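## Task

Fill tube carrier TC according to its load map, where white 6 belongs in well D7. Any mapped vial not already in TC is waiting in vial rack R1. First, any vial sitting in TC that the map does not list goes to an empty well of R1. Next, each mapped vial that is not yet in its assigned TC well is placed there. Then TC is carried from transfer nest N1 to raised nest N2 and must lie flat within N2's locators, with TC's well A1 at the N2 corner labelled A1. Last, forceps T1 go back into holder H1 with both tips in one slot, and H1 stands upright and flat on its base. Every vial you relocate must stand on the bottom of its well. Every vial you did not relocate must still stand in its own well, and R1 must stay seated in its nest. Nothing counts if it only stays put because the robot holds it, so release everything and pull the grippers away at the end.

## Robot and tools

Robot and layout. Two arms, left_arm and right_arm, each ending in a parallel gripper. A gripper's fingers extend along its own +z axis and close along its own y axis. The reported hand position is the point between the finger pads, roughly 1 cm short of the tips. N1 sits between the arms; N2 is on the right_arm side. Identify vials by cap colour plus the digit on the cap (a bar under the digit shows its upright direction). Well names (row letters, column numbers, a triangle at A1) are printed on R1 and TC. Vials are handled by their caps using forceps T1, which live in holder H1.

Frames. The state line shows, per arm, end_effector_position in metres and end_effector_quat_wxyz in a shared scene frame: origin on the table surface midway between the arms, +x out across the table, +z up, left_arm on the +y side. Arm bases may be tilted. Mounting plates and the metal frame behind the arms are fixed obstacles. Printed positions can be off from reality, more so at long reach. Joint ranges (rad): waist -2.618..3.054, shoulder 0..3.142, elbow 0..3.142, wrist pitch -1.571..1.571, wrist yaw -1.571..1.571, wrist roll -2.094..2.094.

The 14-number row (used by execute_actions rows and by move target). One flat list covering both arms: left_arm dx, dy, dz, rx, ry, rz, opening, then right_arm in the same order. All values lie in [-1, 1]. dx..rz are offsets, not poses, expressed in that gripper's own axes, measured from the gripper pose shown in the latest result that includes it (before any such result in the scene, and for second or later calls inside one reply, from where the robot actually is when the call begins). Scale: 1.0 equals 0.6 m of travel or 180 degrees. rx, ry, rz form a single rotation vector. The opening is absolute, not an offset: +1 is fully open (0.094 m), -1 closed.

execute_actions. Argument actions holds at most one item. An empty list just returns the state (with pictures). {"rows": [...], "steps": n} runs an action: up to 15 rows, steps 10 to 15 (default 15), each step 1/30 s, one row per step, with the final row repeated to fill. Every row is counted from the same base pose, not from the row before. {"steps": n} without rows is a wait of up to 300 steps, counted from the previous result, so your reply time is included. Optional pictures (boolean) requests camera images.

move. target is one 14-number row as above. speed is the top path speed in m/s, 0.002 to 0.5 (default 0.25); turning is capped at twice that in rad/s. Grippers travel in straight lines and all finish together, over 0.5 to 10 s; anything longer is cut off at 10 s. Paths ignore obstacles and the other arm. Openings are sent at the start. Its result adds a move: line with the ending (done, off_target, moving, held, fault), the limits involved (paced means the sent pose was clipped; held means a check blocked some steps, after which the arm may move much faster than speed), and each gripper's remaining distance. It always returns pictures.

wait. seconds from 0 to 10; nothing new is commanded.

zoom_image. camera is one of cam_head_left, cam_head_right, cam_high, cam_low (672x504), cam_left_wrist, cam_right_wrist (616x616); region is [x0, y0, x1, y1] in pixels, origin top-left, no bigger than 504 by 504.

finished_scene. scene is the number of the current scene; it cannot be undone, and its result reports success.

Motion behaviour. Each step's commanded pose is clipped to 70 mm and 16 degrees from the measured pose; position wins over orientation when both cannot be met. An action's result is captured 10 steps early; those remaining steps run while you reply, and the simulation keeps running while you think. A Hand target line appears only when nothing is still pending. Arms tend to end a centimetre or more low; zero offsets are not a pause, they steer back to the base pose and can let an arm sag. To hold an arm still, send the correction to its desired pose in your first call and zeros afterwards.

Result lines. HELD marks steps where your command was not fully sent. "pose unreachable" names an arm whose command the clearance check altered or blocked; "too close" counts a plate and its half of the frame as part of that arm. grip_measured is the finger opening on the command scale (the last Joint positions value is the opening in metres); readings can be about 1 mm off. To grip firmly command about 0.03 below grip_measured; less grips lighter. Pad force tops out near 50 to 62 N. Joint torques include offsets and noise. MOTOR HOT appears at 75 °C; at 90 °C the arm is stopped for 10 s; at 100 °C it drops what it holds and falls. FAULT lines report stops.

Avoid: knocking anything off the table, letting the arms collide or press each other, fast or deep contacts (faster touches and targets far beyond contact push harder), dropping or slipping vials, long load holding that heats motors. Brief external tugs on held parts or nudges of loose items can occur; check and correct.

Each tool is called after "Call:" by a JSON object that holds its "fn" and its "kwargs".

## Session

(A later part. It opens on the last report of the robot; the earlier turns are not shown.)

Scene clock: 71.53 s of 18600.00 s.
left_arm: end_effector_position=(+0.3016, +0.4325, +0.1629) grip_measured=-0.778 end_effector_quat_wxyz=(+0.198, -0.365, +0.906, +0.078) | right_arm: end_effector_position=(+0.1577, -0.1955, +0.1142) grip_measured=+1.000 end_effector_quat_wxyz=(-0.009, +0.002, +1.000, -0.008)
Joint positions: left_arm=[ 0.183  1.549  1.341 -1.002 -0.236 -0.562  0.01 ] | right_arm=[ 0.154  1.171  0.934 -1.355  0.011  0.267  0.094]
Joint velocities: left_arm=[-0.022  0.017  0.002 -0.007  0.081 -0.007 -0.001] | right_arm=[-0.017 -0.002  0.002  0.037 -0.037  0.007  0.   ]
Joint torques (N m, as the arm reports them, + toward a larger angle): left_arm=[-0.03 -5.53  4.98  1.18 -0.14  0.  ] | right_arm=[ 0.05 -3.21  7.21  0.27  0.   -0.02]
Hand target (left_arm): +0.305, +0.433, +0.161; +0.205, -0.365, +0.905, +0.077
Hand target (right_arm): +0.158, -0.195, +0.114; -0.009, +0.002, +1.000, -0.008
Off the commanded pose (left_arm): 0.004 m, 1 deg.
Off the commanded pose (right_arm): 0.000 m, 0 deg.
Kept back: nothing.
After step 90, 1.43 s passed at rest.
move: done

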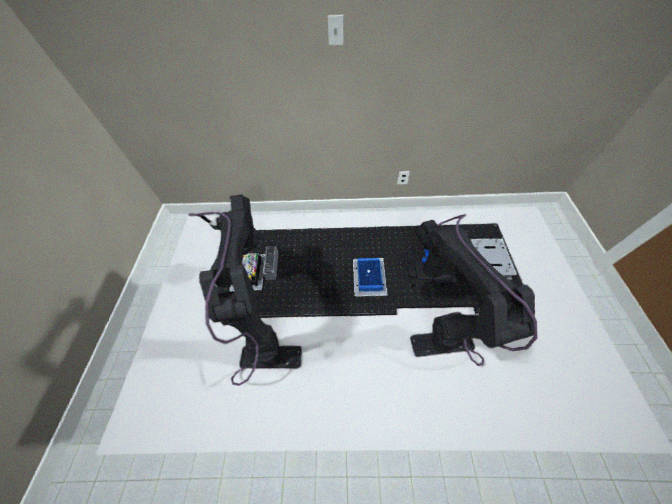

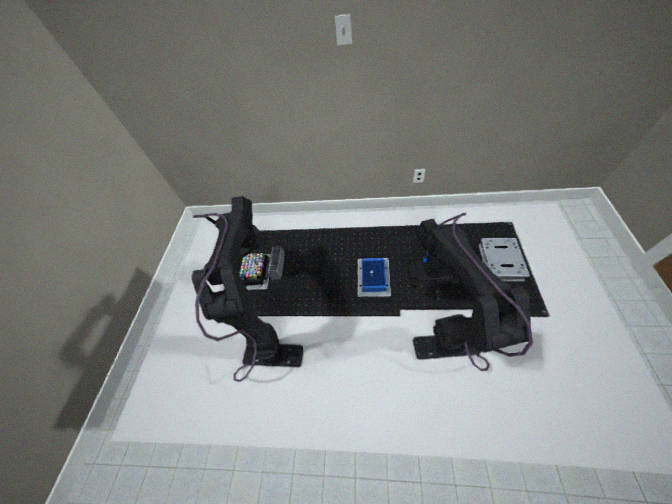

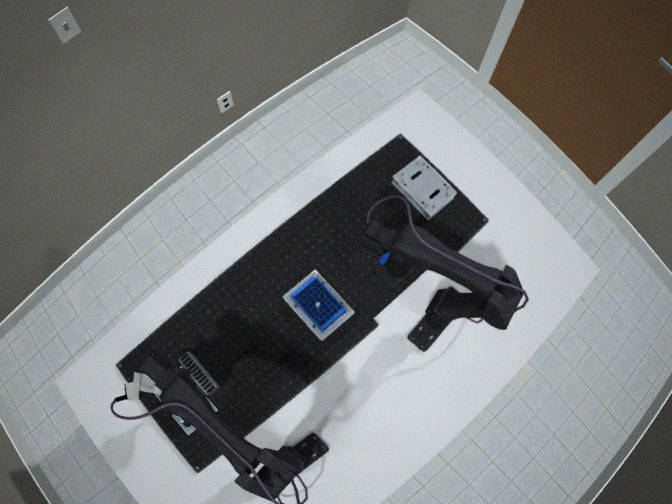

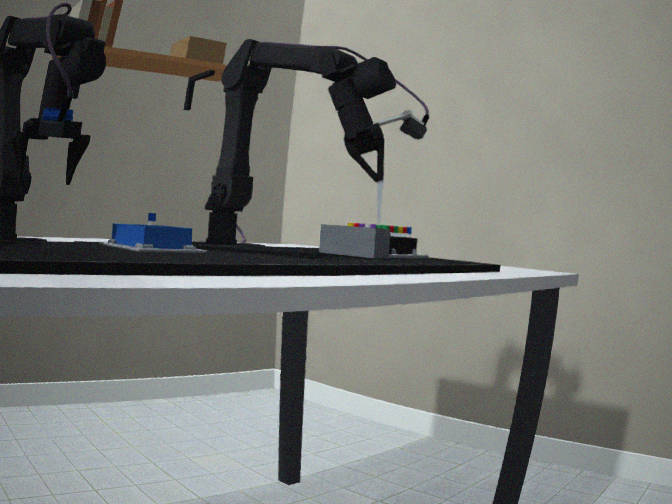

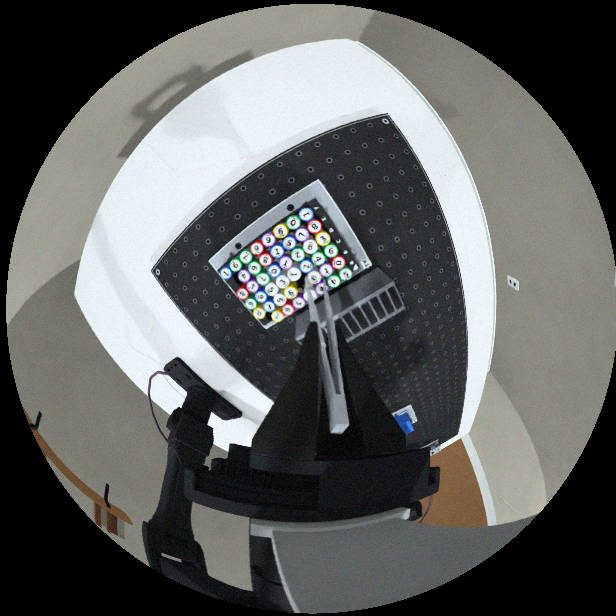

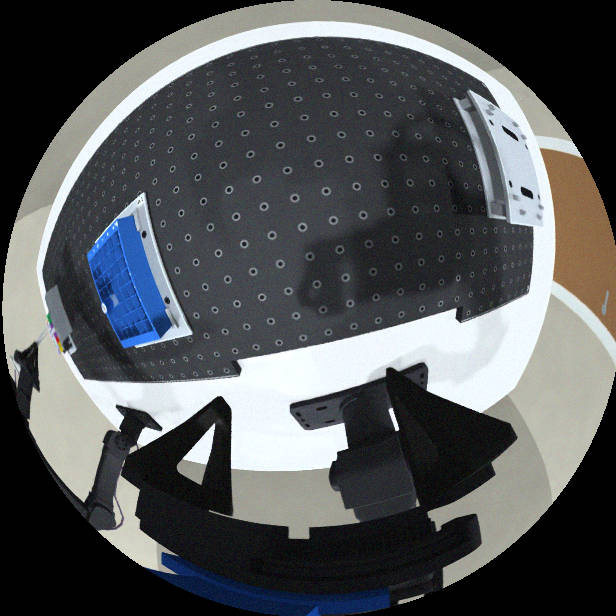

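Call:
{"fn": "execute_actions", "kwargs": {"actions": []}}

Scene clock: 72.83 s of 18600.00 s.
left_arm: end_effector_position=(+0.3024, +0.4326, +0.1632) grip_measured=-0.778 end_effector_quat_wxyz=(+0.200, -0.366, +0.906, +0.078) | right_arm: end_effector_position=(+0.1577, -0.1955, +0.1142) grip_measured=+1.000 end_effector_quat_wxyz=(-0.009, +0.002, +1.000, -0.008)
Joint positions: left_arm=[ 0.183  1.549  1.341 -0.998 -0.236 -0.562  0.01 ] | right_arm=[ 0.154  1.171  0.934 -1.355  0.011  0.267  0.094]
Joint velocities: left_arm=[-0.012  0.017 -0.007 -0.037  0.022  0.022 -0.002] | right_arm=[-0.012  0.002 -0.012  0.081 -0.022  0.037  0.   ]
Joint torques (N m, as the arm reports them, + toward a larger angle): left_arm=[-0.03 -5.54  4.95  1.21 -0.14  0.  ] | right_arm=[ 0.05 -3.24  7.2   0.27  0.   -0.03]
Hand target (left_arm): +0.305, +0.433, +0.161; +0.205, -0.365, +0.905, +0.077
Hand target (right_arm): +0.158, -0.195, +0.114; -0.009, +0.002, +1.000, -0.008
Off the commanded pose (left_arm): 0.003 m, 1 deg.
Off the commanded pose (right_arm): 0.000 m, 0 deg.
Kept back: nothing.
Steps of this call (steps 1 to 39: nothing new was sent). Readings (end_effector_position):
1: left_arm (+0.3018, +0.4325, +0.1629) | right_arm (+0.1577, -0.1955, +0.1142)
2: left_arm (+0.3019, +0.4325, +0.1630) | right_arm (+0.1577, -0.1955, +0.1142)
4: left_arm (+0.3021, +0.4326, +0.1631) | right_arm (+0.1577, -0.1955, +0.1142)
8: left_arm (+0.3023, +0.4326, +0.1631) | right_arm (+0.1577, -0.1955, +0.1142)
39: the state above

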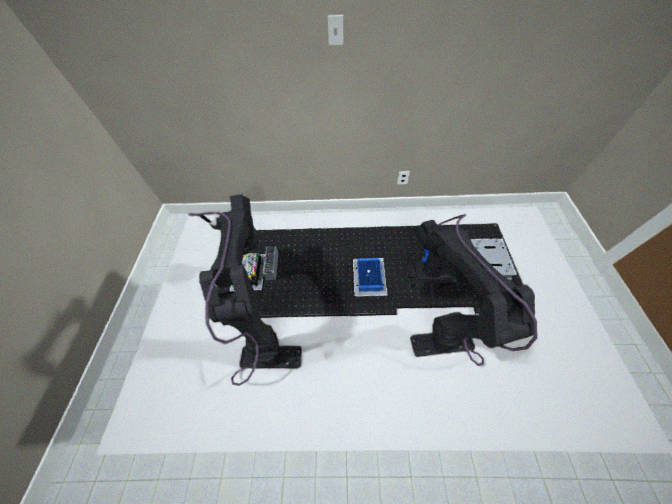

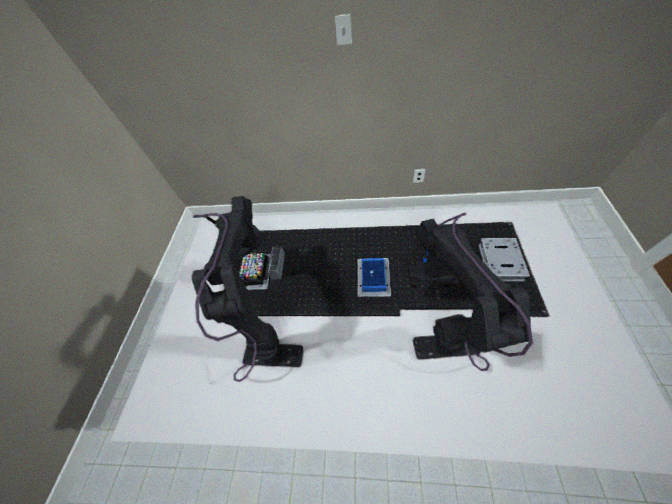

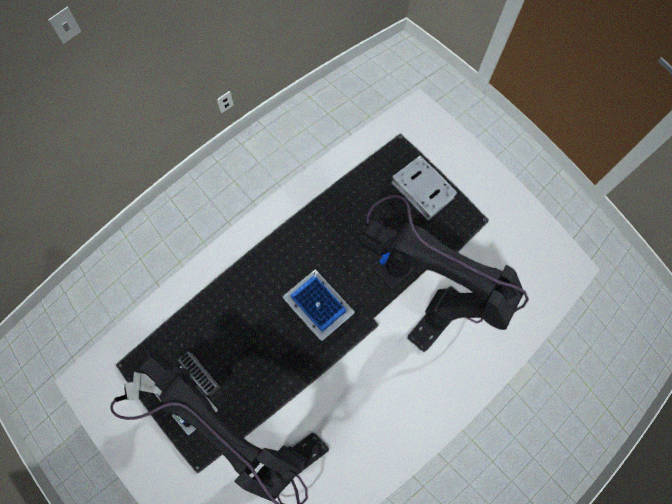

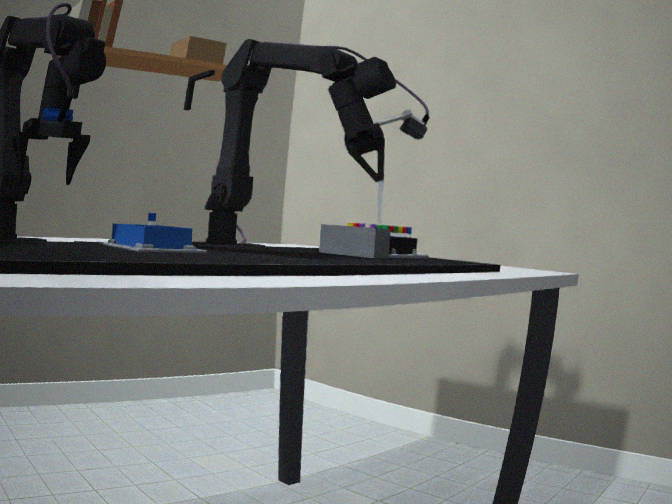

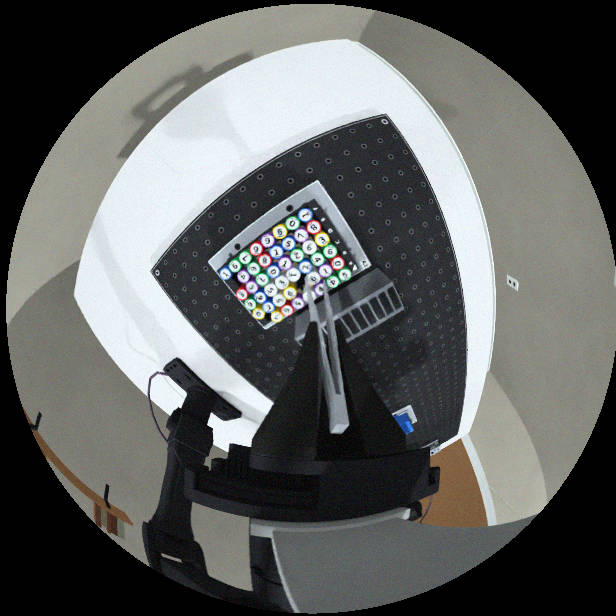

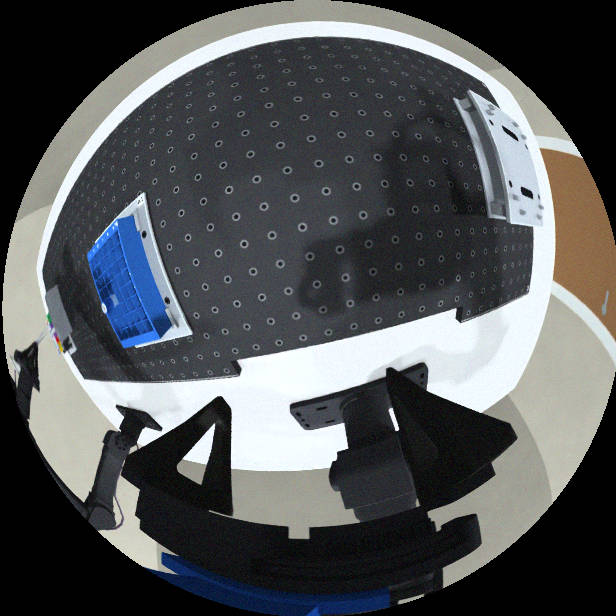

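Call:
{"fn": "zoom_image", "kwargs": {"camera": "cam_left_wrist", "region": [270, 230, 370, 330]}}

Call:
{"fn": "zoom_image", "kwargs": {"camera": "cam_low", "region": [340, 170, 420, 250]}}

Region (270, 230, 370, 330) of cam_left_wrist's 616x616 image, scaled by 5.040, with more detail than that image has.

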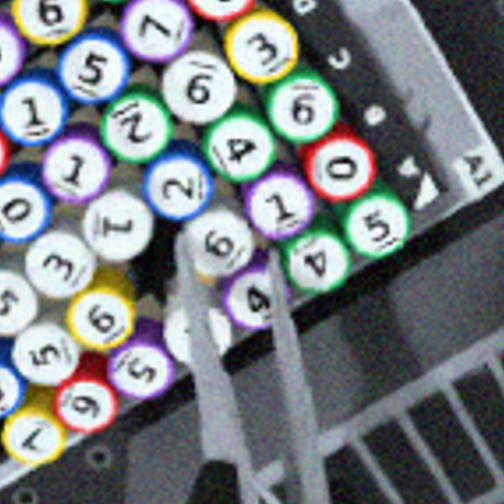

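Region (340, 170, 420, 250) of cam_low's 672x504 image, scaled by 6.300, with more detail than that image has.

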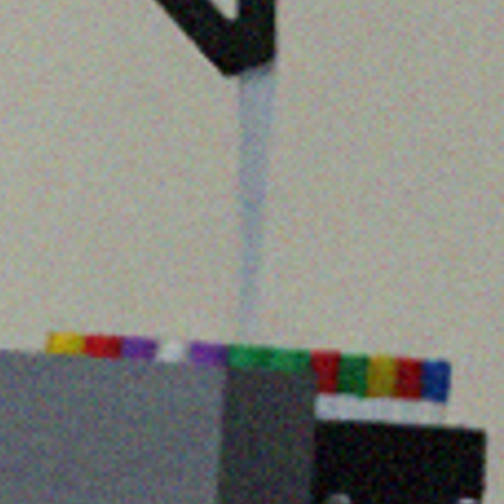

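Call:
{"fn": "execute_actions", "kwargs": {"actions": [{"rows": [[-0.0002,-0.00145,0.0047,0.001,-0.0016,-0.0004,-0.78,0,0,0,0,0,0,1],[0.0002,-0.0015,0.0058,0.001,-0.0016,-0.0004,-0.78,0,0,0,0,0,0,1],[0.0006,-0.0016,0.007,0.001,-0.0016,-0.0004,-0.78,0,0,0,0,0,0,1],[0.001,-0.0016,0.0081,0.001,-0.0016,-0.0004,-0.78,0,0,0,0,0,0,1],[0.0014,-0.0017,0.0092,0.001,-0.0016,-0.0004,-0.78,0,0,0,0,0,0,1],[0.0018,-0.0018,0.0103,0.001,-0.0016,-0.0004,-0.78,0,0,0,0,0,0,1],[0.0022,-0.0018,0.0115,0.001,-0.0016,-0.0004,-0.78,0,0,0,0,0,0,1],[0.00265,-0.0019,0.0126,0.001,-0.0016,-0.0004,-0.78,0,0,0,0,0,0,1]], "steps": 15}]}}

Call:
{"fn": "wait", "kwargs": {"seconds": 0.5}}

Call:
{"fn": "zoom_image", "kwargs": {"camera": "cam_left_wrist", "region": [270, 230, 370, 330]}}

Call:
{"fn": "zoom_image", "kwargs": {"camera": "cam_low", "region": [340, 170, 420, 250]}}

Scene clock: 75.67 s of 18600.00 s.
left_arm: end_effector_position=(+0.3026, +0.4327, +0.1629) grip_measured=-0.778 end_effector_quat_wxyz=(+0.200, -0.366, +0.906, +0.078) | right_arm: end_effector_position=(+0.1577, -0.1955, +0.1142) grip_measured=+1.000 end_effector_quat_wxyz=(-0.009, +0.002, +1.000, -0.008)
Joint positions: left_arm=[ 0.183  1.549  1.339 -0.996 -0.236 -0.562  0.01 ] | right_arm=[ 0.154  1.171  0.934 -1.355  0.011  0.267  0.094]
Joint velocities: left_arm=[-0.007 -0.022 -0.061 -0.007 -0.022 -0.066 -0.001] | right_arm=[ 0.012 -0.002 -0.007 -0.007 -0.051 -0.007  0.   ]
Joint torques (N m, as the arm reports them, + toward a larger angle): left_arm=[ 0.03 -5.47  4.58  1.13 -0.15 -0.01] | right_arm=[ 0.04 -3.18  7.2   0.25  0.   -0.04]
Steps of this call (steps 1 to 80: nothing new was sent; steps 81 to 85: the first 5 steps of this action). Readings (end_effector_position):
81: left_arm (+0.3024, +0.4326, +0.1632) | right_arm (+0.1577, -0.1955, +0.1142)
82: left_arm (+0.3024, +0.4326, +0.1632) | right_arm (+0.1577, -0.1955, +0.1142)
84: left_arm (+0.3024, +0.4326, +0.1632) | right_arm (+0.1577, -0.1955, +0.1142)
85: the state above

Scene clock: 76.50 s of 18600.00 s.
left_arm: end_effector_position=(+0.3016, +0.4325, +0.1579) grip_measured=-0.778 end_effector_quat_wxyz=(+0.198, -0.365, +0.906, +0.078) | right_arm: end_effector_position=(+0.1577, -0.1955, +0.1142) grip_measured=+1.000 end_effector_quat_wxyz=(-0.009, +0.002, +1.000, -0.008)
Joint positions: left_arm=[ 0.183  1.549  1.321 -0.983 -0.236 -0.562  0.01 ] | right_arm=[ 0.154  1.171  0.934 -1.355  0.011  0.267  0.094]
Joint velocities: left_arm=[-0.002  0.002 -0.002 -0.022  0.007 -0.051  0.001] | right_arm=[ 0.002 -0.002  0.002  0.037 -0.037  0.037  0.   ]
Joint torques (N m, as the arm reports them, + toward a larger angle): left_arm=[ 0.01 -5.37  5.1   1.21 -0.12 -0.02] | right_arm=[ 0.06 -3.21  7.21  0.27  0.   -0.03]
Hand target (left_arm): +0.304, +0.433, +0.156; +0.202, -0.366, +0.905, +0.077
Hand target (right_arm): +0.158, -0.195, +0.114; -0.009, +0.002, +1.000, -0.008
Off the commanded pose (left_arm): 0.004 m, 1 deg.
Off the commanded pose (right_arm): 0.000 m, 0 deg.
Kept back: nothing.
Steps of this call (steps 1 to 10: the last 10 steps of your previous action; steps 11 to 25: nothing new was sent). Readings (end_effector_position):
1: left_arm (+0.3026, +0.4327, +0.1623) | right_arm (+0.1577, -0.1955, +0.1142)
2: left_arm (+0.3024, +0.4326, +0.1613) | right_arm (+0.1577, -0.1955, +0.1142)
4: left_arm (+0.3014, +0.4325, +0.1590) | right_arm (+0.1577, -0.1955, +0.1142)
8: left_arm (+0.3006, +0.4323, +0.1576) | right_arm (+0.1577, -0.1955, +0.1142)
25: the state above

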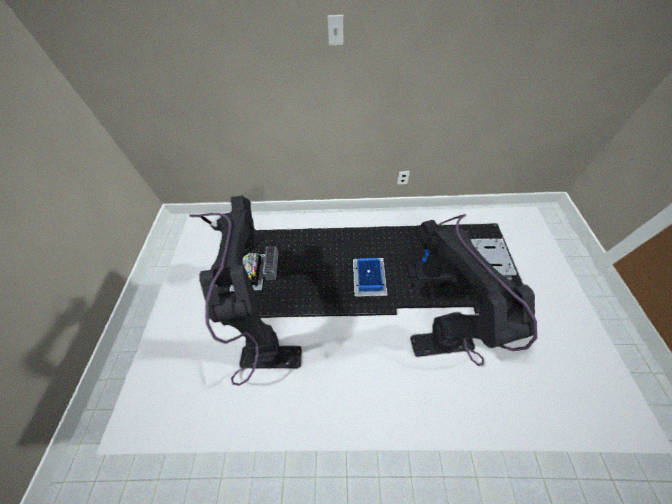

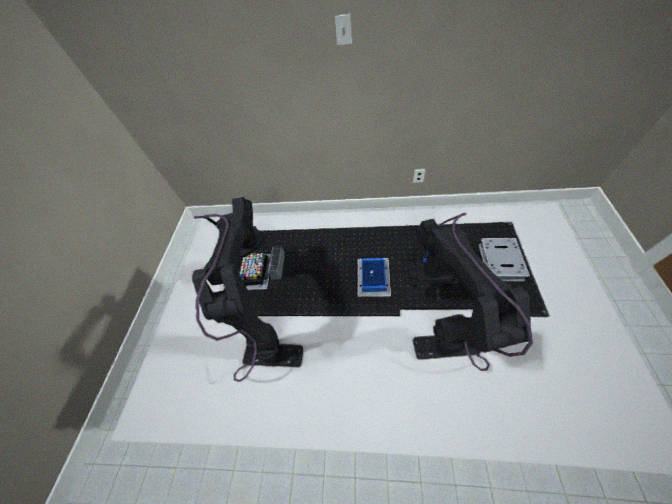

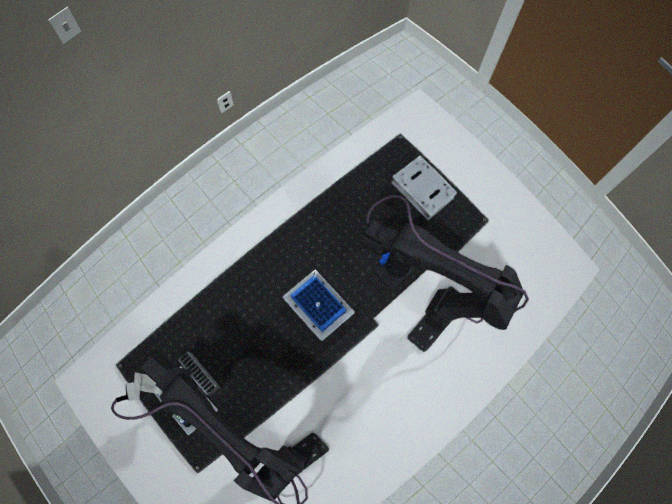

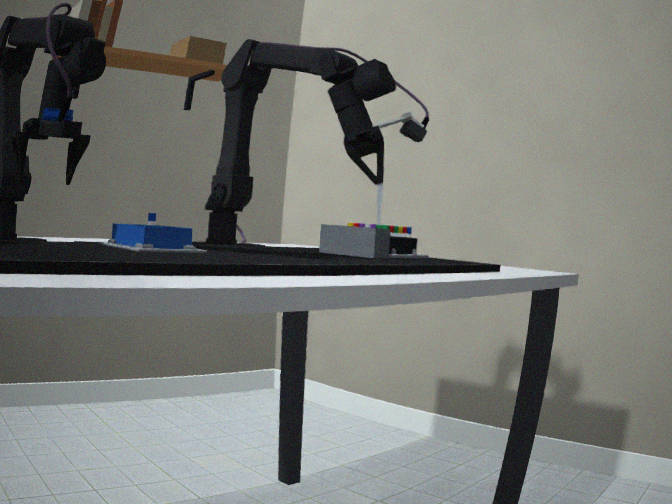

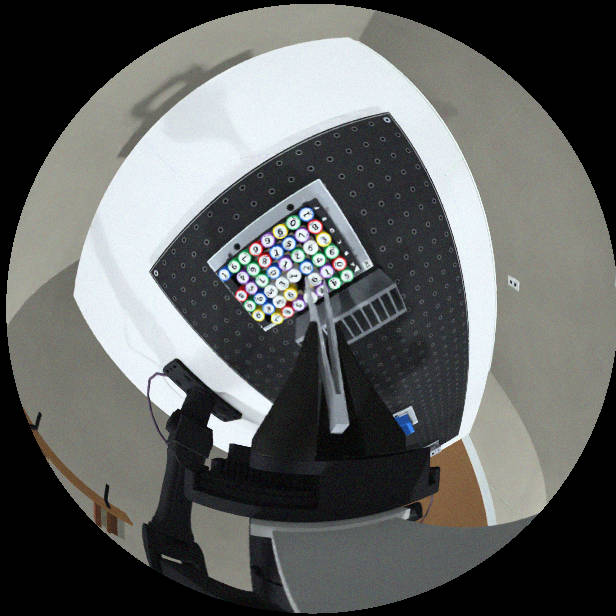

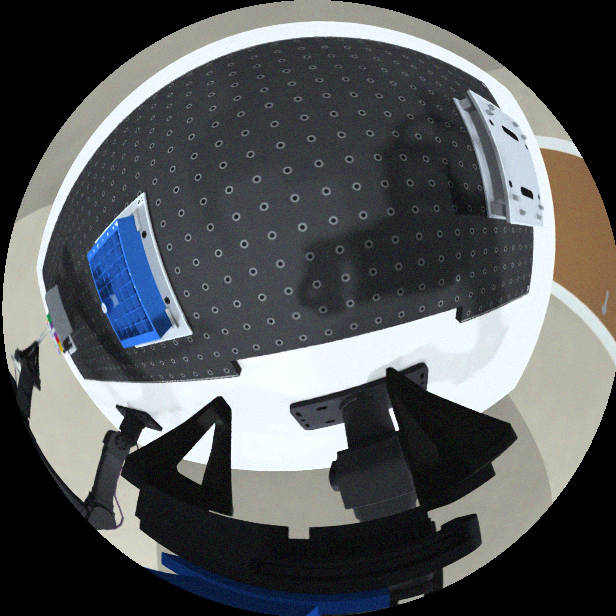

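Region (270, 230, 370, 330) of cam_left_wrist's 616x616 image, scaled by 5.040, with more detail than that image has.

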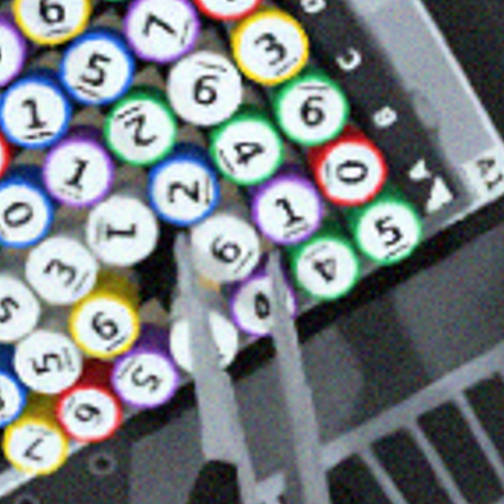

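Region (340, 170, 420, 250) of cam_low's 672x504 image, scaled by 6.300, with more detail than that image has.

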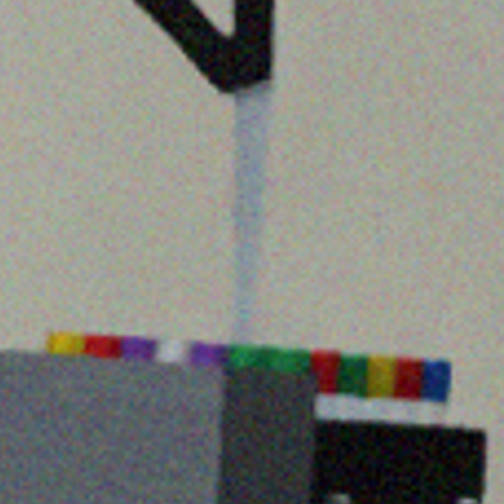

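Call:
{"fn": "execute_actions", "kwargs": {"actions": [{"rows": [[-0.0018,-0.00245,0.0047,0.0018,-0.0029,-0.0008,-0.78,0,0,0,0,0,0,1],[-0.0015,-0.0025,0.0055,0.0018,-0.0029,-0.0008,-0.78,0,0,0,0,0,0,1],[-0.0012,-0.0025,0.0063,0.0018,-0.0029,-0.0008,-0.78,0,0,0,0,0,0,1],[-0.0009,-0.0026,0.0071,0.0018,-0.0029,-0.0008,-0.78,0,0,0,0,0,0,1],[-0.0006,-0.0026,0.008,0.0018,-0.0029,-0.0008,-0.78,0,0,0,0,0,0,1],[-0.0003,-0.0027,0.0088,0.0018,-0.0029,-0.0008,-0.78,0,0,0,0,0,0,1],[0,-0.0027,0.0096,0.0018,-0.0029,-0.0008,-0.78,0,0,0,0,0,0,1],[0.0003,-0.0027,0.0104,0.0018,-0.0029,-0.0008,-0.78,0,0,0,0,0,0,1],[0.0006,-0.0028,0.0112,0.0018,-0.0029,-0.0008,-0.78,0,0,0,0,0,0,1],[0.0009,-0.0028,0.012,0.0018,-0.0029,-0.0008,-0.78,0,0,0,0,0,0,1],[0.0012,-0.0029,0.0129,0.0018,-0.0029,-0.0008,-0.78,0,0,0,0,0,0,1],[0.0015,-0.0029,0.0137,0.0018,-0.0029,-0.0008,-0.78,0,0,0,0,0,0,1],[0.0018,-0.003,0.0145,0.0018,-0.0029,-0.0008,-0.78,0,0,0,0,0,0,1],[0.00205,-0.003,0.0153,0.0018,-0.0029,-0.0008,-0.78,0,0,0,0,0,0,1]], "steps": 15}]}}

Call:
{"fn": "execute_actions", "kwargs": {"actions": [{"steps": 30}], "pictures": true}}

Call:
{"fn": "zoom_image", "kwargs": {"camera": "cam_left_wrist", "region": [270, 230, 370, 330]}}

Scene clock: 78.03 s of 18600.00 s.
left_arm: end_effector_position=(+0.3023, +0.4326, +0.1582) grip_measured=-0.778 end_effector_quat_wxyz=(+0.199, -0.366, +0.906, +0.078) | right_arm: end_effector_position=(+0.1577, -0.1955, +0.1142) grip_measured=+1.000 end_effector_quat_wxyz=(-0.009, +0.002, +1.000, -0.008)
Joint positions: left_arm=[ 0.183  1.549  1.321 -0.98  -0.236 -0.562  0.01 ] | right_arm=[ 0.154  1.171  0.934 -1.355  0.011  0.267  0.094]
Joint velocities: left_arm=[-0.002 -0.002  0.002 -0.022 -0.007 -0.081 -0.001] | right_arm=[ 0.007  0.002 -0.007 -0.022 -0.022 -0.007  0.   ]
Joint torques (N m, as the arm reports them, + toward a larger angle): left_arm=[ 0.05 -5.45  4.39  1.21 -0.14 -0.02] | right_arm=[ 0.11 -3.21  7.21  0.28  0.02 -0.03]
Steps of this call (steps 1 to 41: nothing new was sent; steps 42 to 46: the first 5 steps of this action). Readings (end_effector_position):
42: left_arm (+0.3016, +0.4325, +0.1579) | right_arm (+0.1577, -0.1955, +0.1142)
43: left_arm (+0.3017, +0.4325, +0.1580) | right_arm (+0.1577, -0.1955, +0.1142)
45: left_arm (+0.3020, +0.4326, +0.1581) | right_arm (+0.1577, -0.1955, +0.1142)
46: the state above

Scene clock: 79.03 s of 18600.00 s.
left_arm: end_effector_position=(+0.3021, +0.4326, +0.1519) grip_measured=-0.778 end_effector_quat_wxyz=(+0.199, -0.366, +0.906, +0.078) | right_arm: end_effector_position=(+0.1577, -0.1955, +0.1142) grip_measured=+1.000 end_effector_quat_wxyz=(-0.009, +0.002, +1.000, -0.008)
Joint positions: left_arm=[ 0.183  1.549  1.297 -0.956 -0.236 -0.562  0.01 ] | right_arm=[ 0.154  1.171  0.934 -1.355  0.011  0.267  0.094]
Joint velocities: left_arm=[-0.002  0.022 -0.002 -0.051 -0.022 -0.037  0.   ] | right_arm=[-0.007 -0.007 -0.017 -0.095 -0.037  0.037  0.   ]
Joint torques (N m, as the arm reports them, + toward a larger angle): left_arm=[-0.06 -5.37  5.01  1.21 -0.14 -0.01] | right_arm=[ 0.06 -3.22  7.23  0.26  0.02 -0.03]
Hand target (left_arm): +0.305, +0.433, +0.149; +0.203, -0.366, +0.905, +0.077
Hand target (right_arm): +0.158, -0.195, +0.114; -0.009, +0.002, +1.000, -0.008
Off the commanded pose (left_arm): 0.004 m, 0 deg.
Off the commanded pose (right_arm): 0.000 m, 0 deg.
Kept back: nothing.
Steps of this call (steps 1 to 10: the last 10 steps of your previous action; steps 11 to 30: nothing new was sent). Readings (end_effector_position):
1: left_arm (+0.3026, +0.4326, +0.1583) | right_arm (+0.1577, -0.1955, +0.1142)
2: left_arm (+0.3028, +0.4327, +0.1579) | right_arm (+0.1577, -0.1955, +0.1142)
4: left_arm (+0.3027, +0.4327, +0.1563) | right_arm (+0.1577, -0.1955, +0.1142)
8: left_arm (+0.3009, +0.4324, +0.1526) | right_arm (+0.1577, -0.1955, +0.1142)
30: the state above

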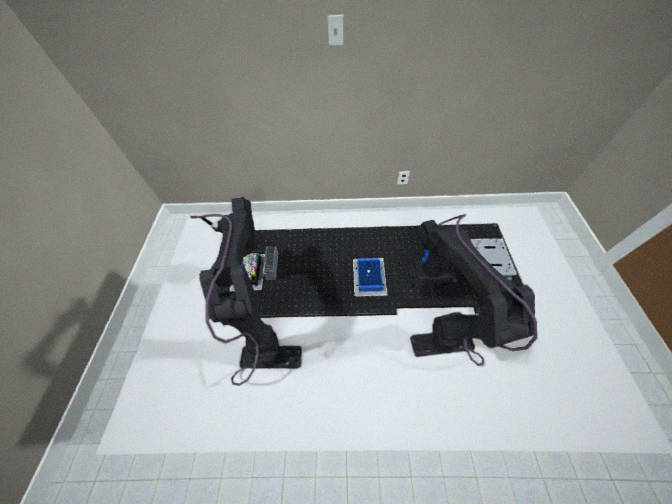

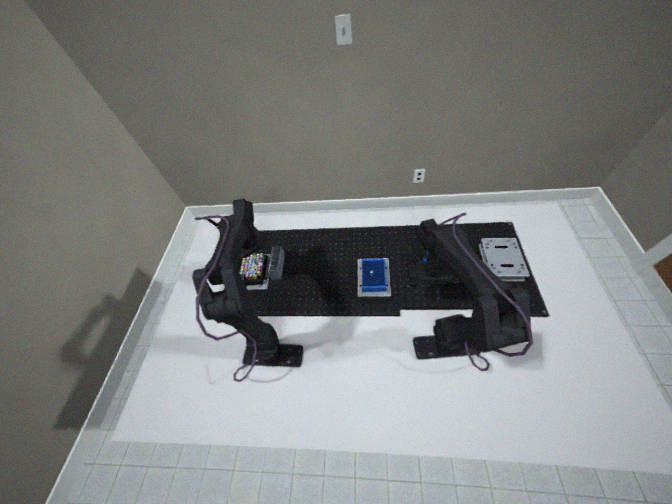

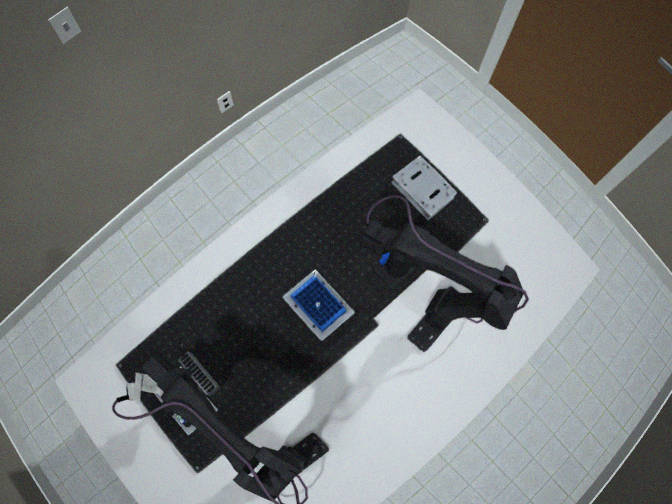

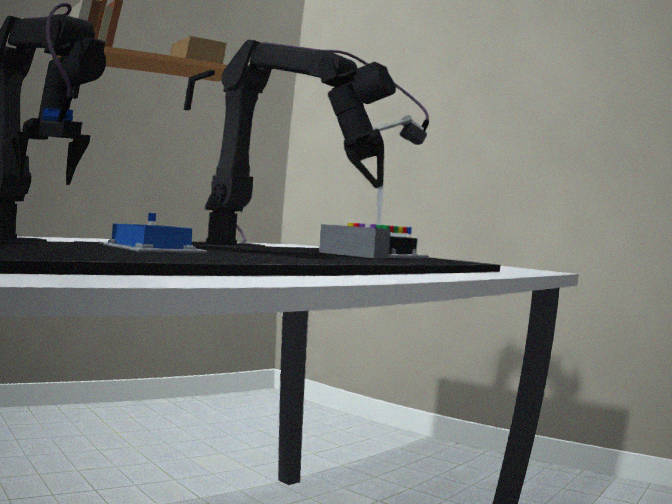

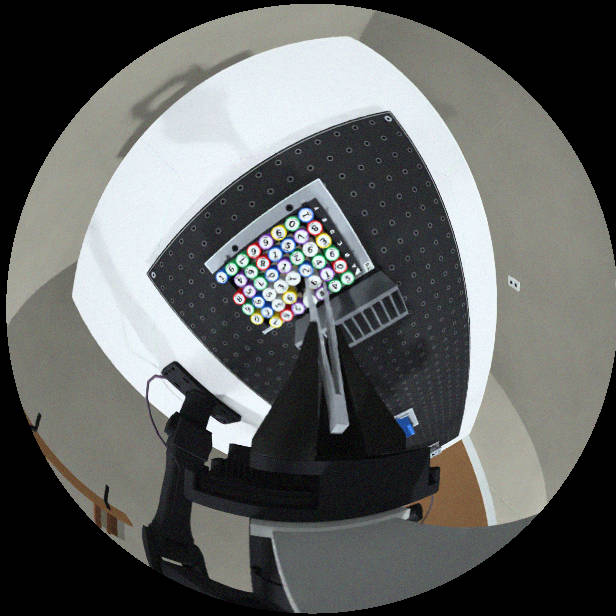

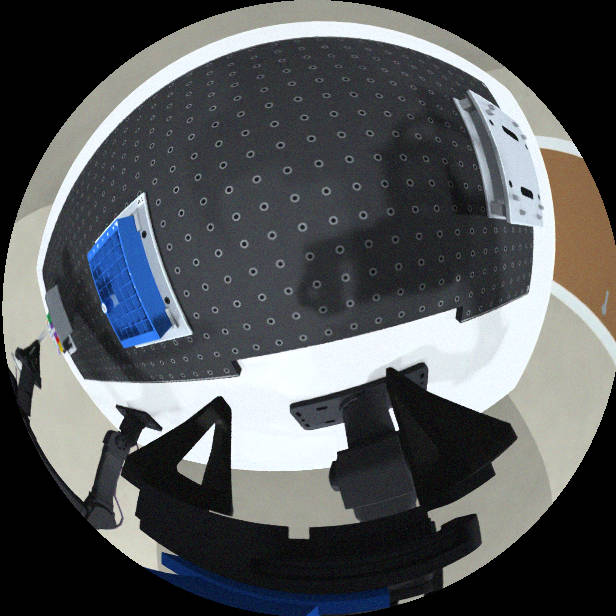

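Region (270, 230, 370, 330) of cam_left_wrist's 616x616 image, scaled by 5.040, with more detail than that image has.

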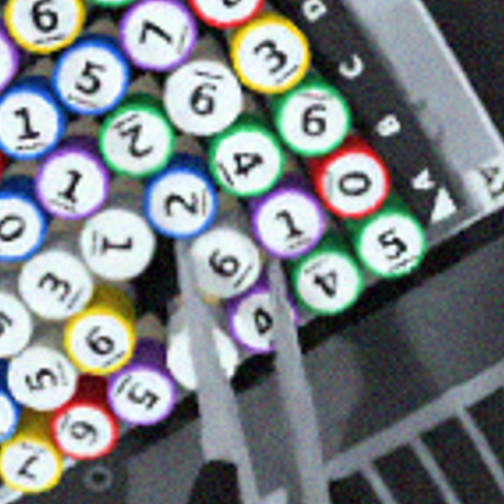

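Call:
{"fn": "execute_actions", "kwargs": {"actions": [{"rows": [[0,0,0,0,0,0,-0.79,0,0,0,0,0,0,1],[0,0,0,0,0,0,-0.80,0,0,0,0,0,0,1],[0,0,0,0,0,0,-0.81,0,0,0,0,0,0,1],[0,0,0,0,0,0,-0.82,0,0,0,0,0,0,1],[0,0,0,0,0,0,-0.83,0,0,0,0,0,0,1],[0,0,0,0,0,0,-0.84,0,0,0,0,0,0,1]], "steps": 12}]}}

Call:
{"fn": "execute_actions", "kwargs": {"actions": [{"steps": 20}], "pictures": true}}

Call:
{"fn": "zoom_image", "kwargs": {"camera": "cam_left_wrist", "region": [270, 230, 370, 330]}}

Scene clock: 79.77 s of 18600.00 s.
left_arm: end_effector_position=(+0.3021, +0.4326, +0.1519) grip_measured=-0.794 end_effector_quat_wxyz=(+0.199, -0.366, +0.906, +0.078) | right_arm: end_effector_position=(+0.1577, -0.1955, +0.1142) grip_measured=+1.000 end_effector_quat_wxyz=(-0.009, +0.002, +1.000, -0.008)
Joint positions: left_arm=[ 0.183  1.549  1.297 -0.956 -0.236 -0.562  0.01 ] | right_arm=[ 0.154  1.171  0.934 -1.355  0.011  0.267  0.094]
Joint velocities: left_arm=[ 0.007  0.002  0.017 -0.081 -0.066 -0.154 -0.007] | right_arm=[-0.012  0.002  0.002 -0.066 -0.022 -0.007  0.   ]
Joint torques (N m, as the arm reports them, + toward a larger angle): left_arm=[ 0.04 -5.51  5.9   1.01 -0.11 -0.01] | right_arm=[ 0.05 -3.2   7.21  0.27  0.01 -0.04]
Steps of this call (steps 1 to 20: nothing new was sent; steps 21 to 22: the first 2 steps of this action). Readings (end_effector_position):
21: left_arm (+0.3021, +0.4326, +0.1519) | right_arm (+0.1577, -0.1955, +0.1142)
22: the state above

Scene clock: 80.43 s of 18600.00 s.
left_arm: end_effector_position=(+0.3021, +0.4326, +0.1519) grip_measured=-0.834 end_effector_quat_wxyz=(+0.199, -0.366, +0.906, +0.078) | right_arm: end_effector_position=(+0.1577, -0.1955, +0.1142) grip_measured=+1.000 end_effector_quat_wxyz=(-0.009, +0.002, +1.000, -0.008)
Joint positions: left_arm=[ 0.183  1.549  1.297 -0.956 -0.236 -0.562  0.008] | right_arm=[ 0.154  1.171  0.934 -1.355  0.011  0.267  0.094]
Joint velocities: left_arm=[-0.012 -0.027 -0.012 -0.007 -0.022  0.066 -0.   ] | right_arm=[-0.012  0.002  0.007 -0.007  0.022 -0.022  0.   ]
Joint torques (N m, as the arm reports them, + toward a larger angle): left_arm=[ 0.05 -5.52  5.85  1.01 -0.13 -0.02] | right_arm=[ 0.1  -3.27  7.21  0.25  0.02 -0.02]
Hand target (left_arm): +0.302, +0.433, +0.152; +0.199, -0.366, +0.906, +0.078
Hand target (right_arm): +0.158, -0.195, +0.114; -0.009, +0.002, +1.000, -0.008
Off the commanded pose (left_arm): 0.000 m, 0 deg.
Off the commanded pose (right_arm): 0.000 m, 0 deg.
Kept back: nothing.
Steps of this call (steps 1 to 10: the last 10 steps of your previous action; steps 11 to 20: nothing new was sent). Readings (end_effector_position):
1: left_arm (+0.3021, +0.4326, +0.1519) | right_arm (+0.1577, -0.1955, +0.1142)
2: left_arm (+0.3021, +0.4326, +0.1519) | right_arm (+0.1577, -0.1955, +0.1142)
4: left_arm (+0.3021, +0.4326, +0.1519) | right_arm (+0.1577, -0.1955, +0.1142)
8: left_arm (+0.3021, +0.4326, +0.1519) | right_arm (+0.1577, -0.1955, +0.1142)
20: the state above

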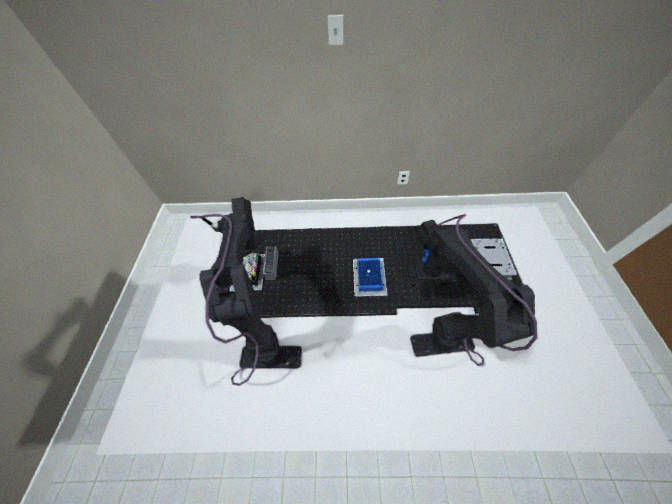

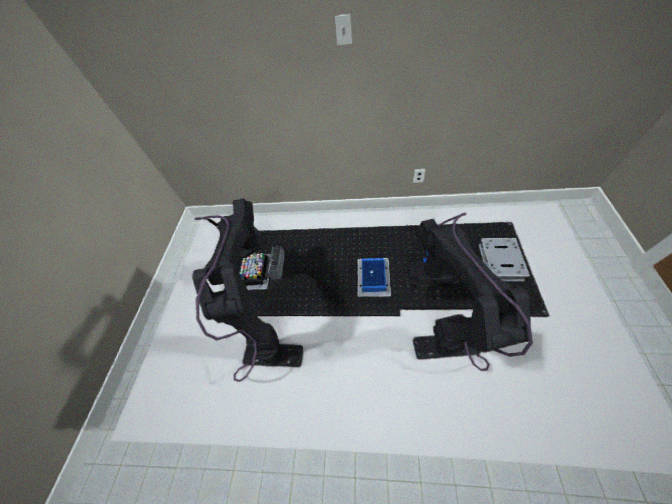

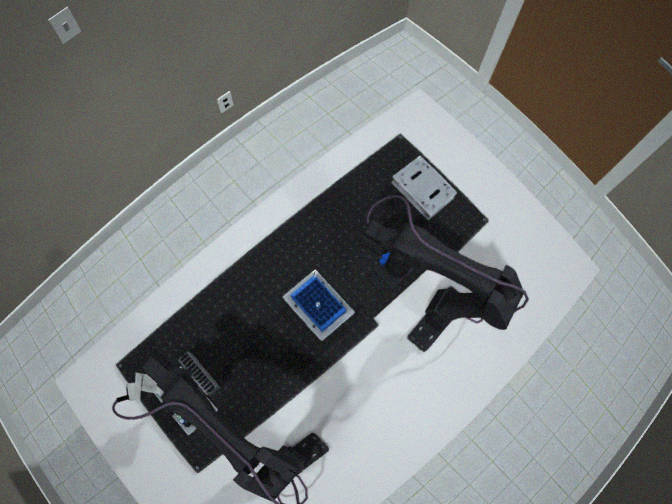

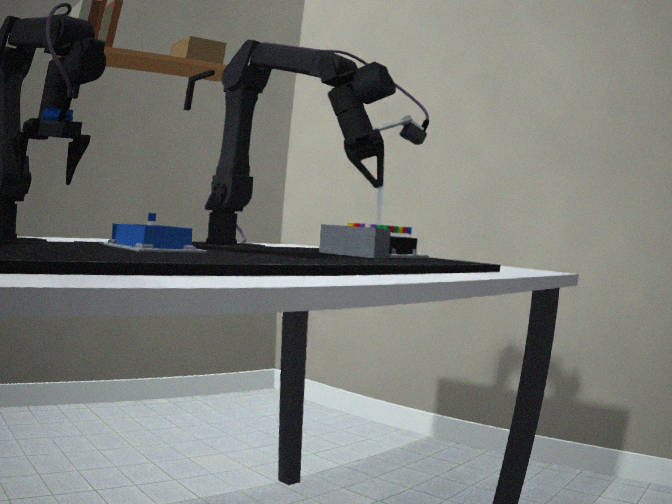

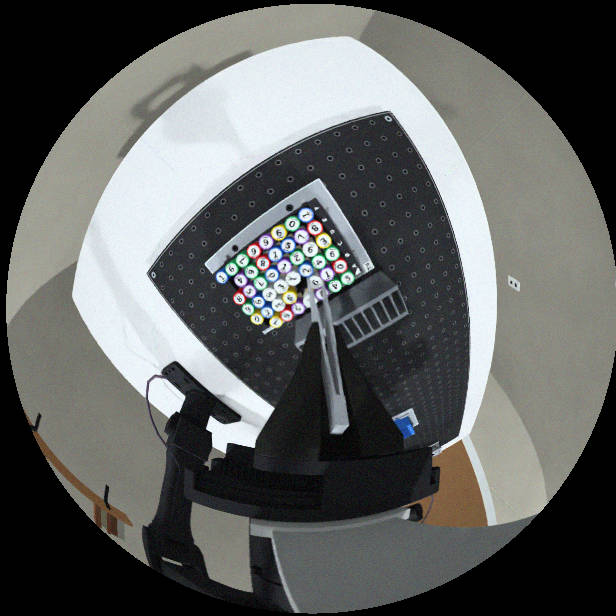

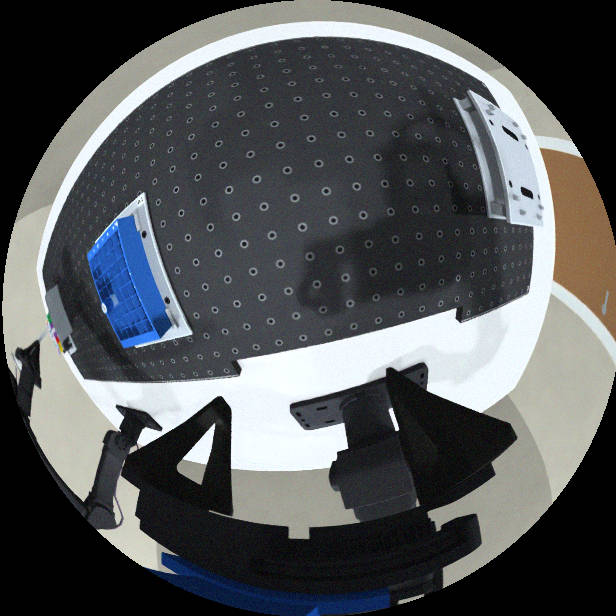

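Region (270, 230, 370, 330) of cam_left_wrist's 616x616 image, scaled by 5.040, with more detail than that image has.

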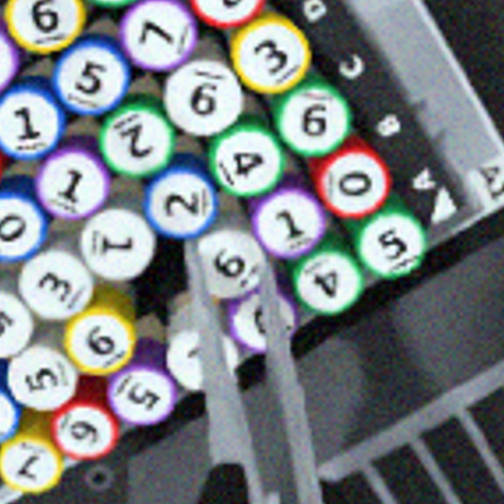

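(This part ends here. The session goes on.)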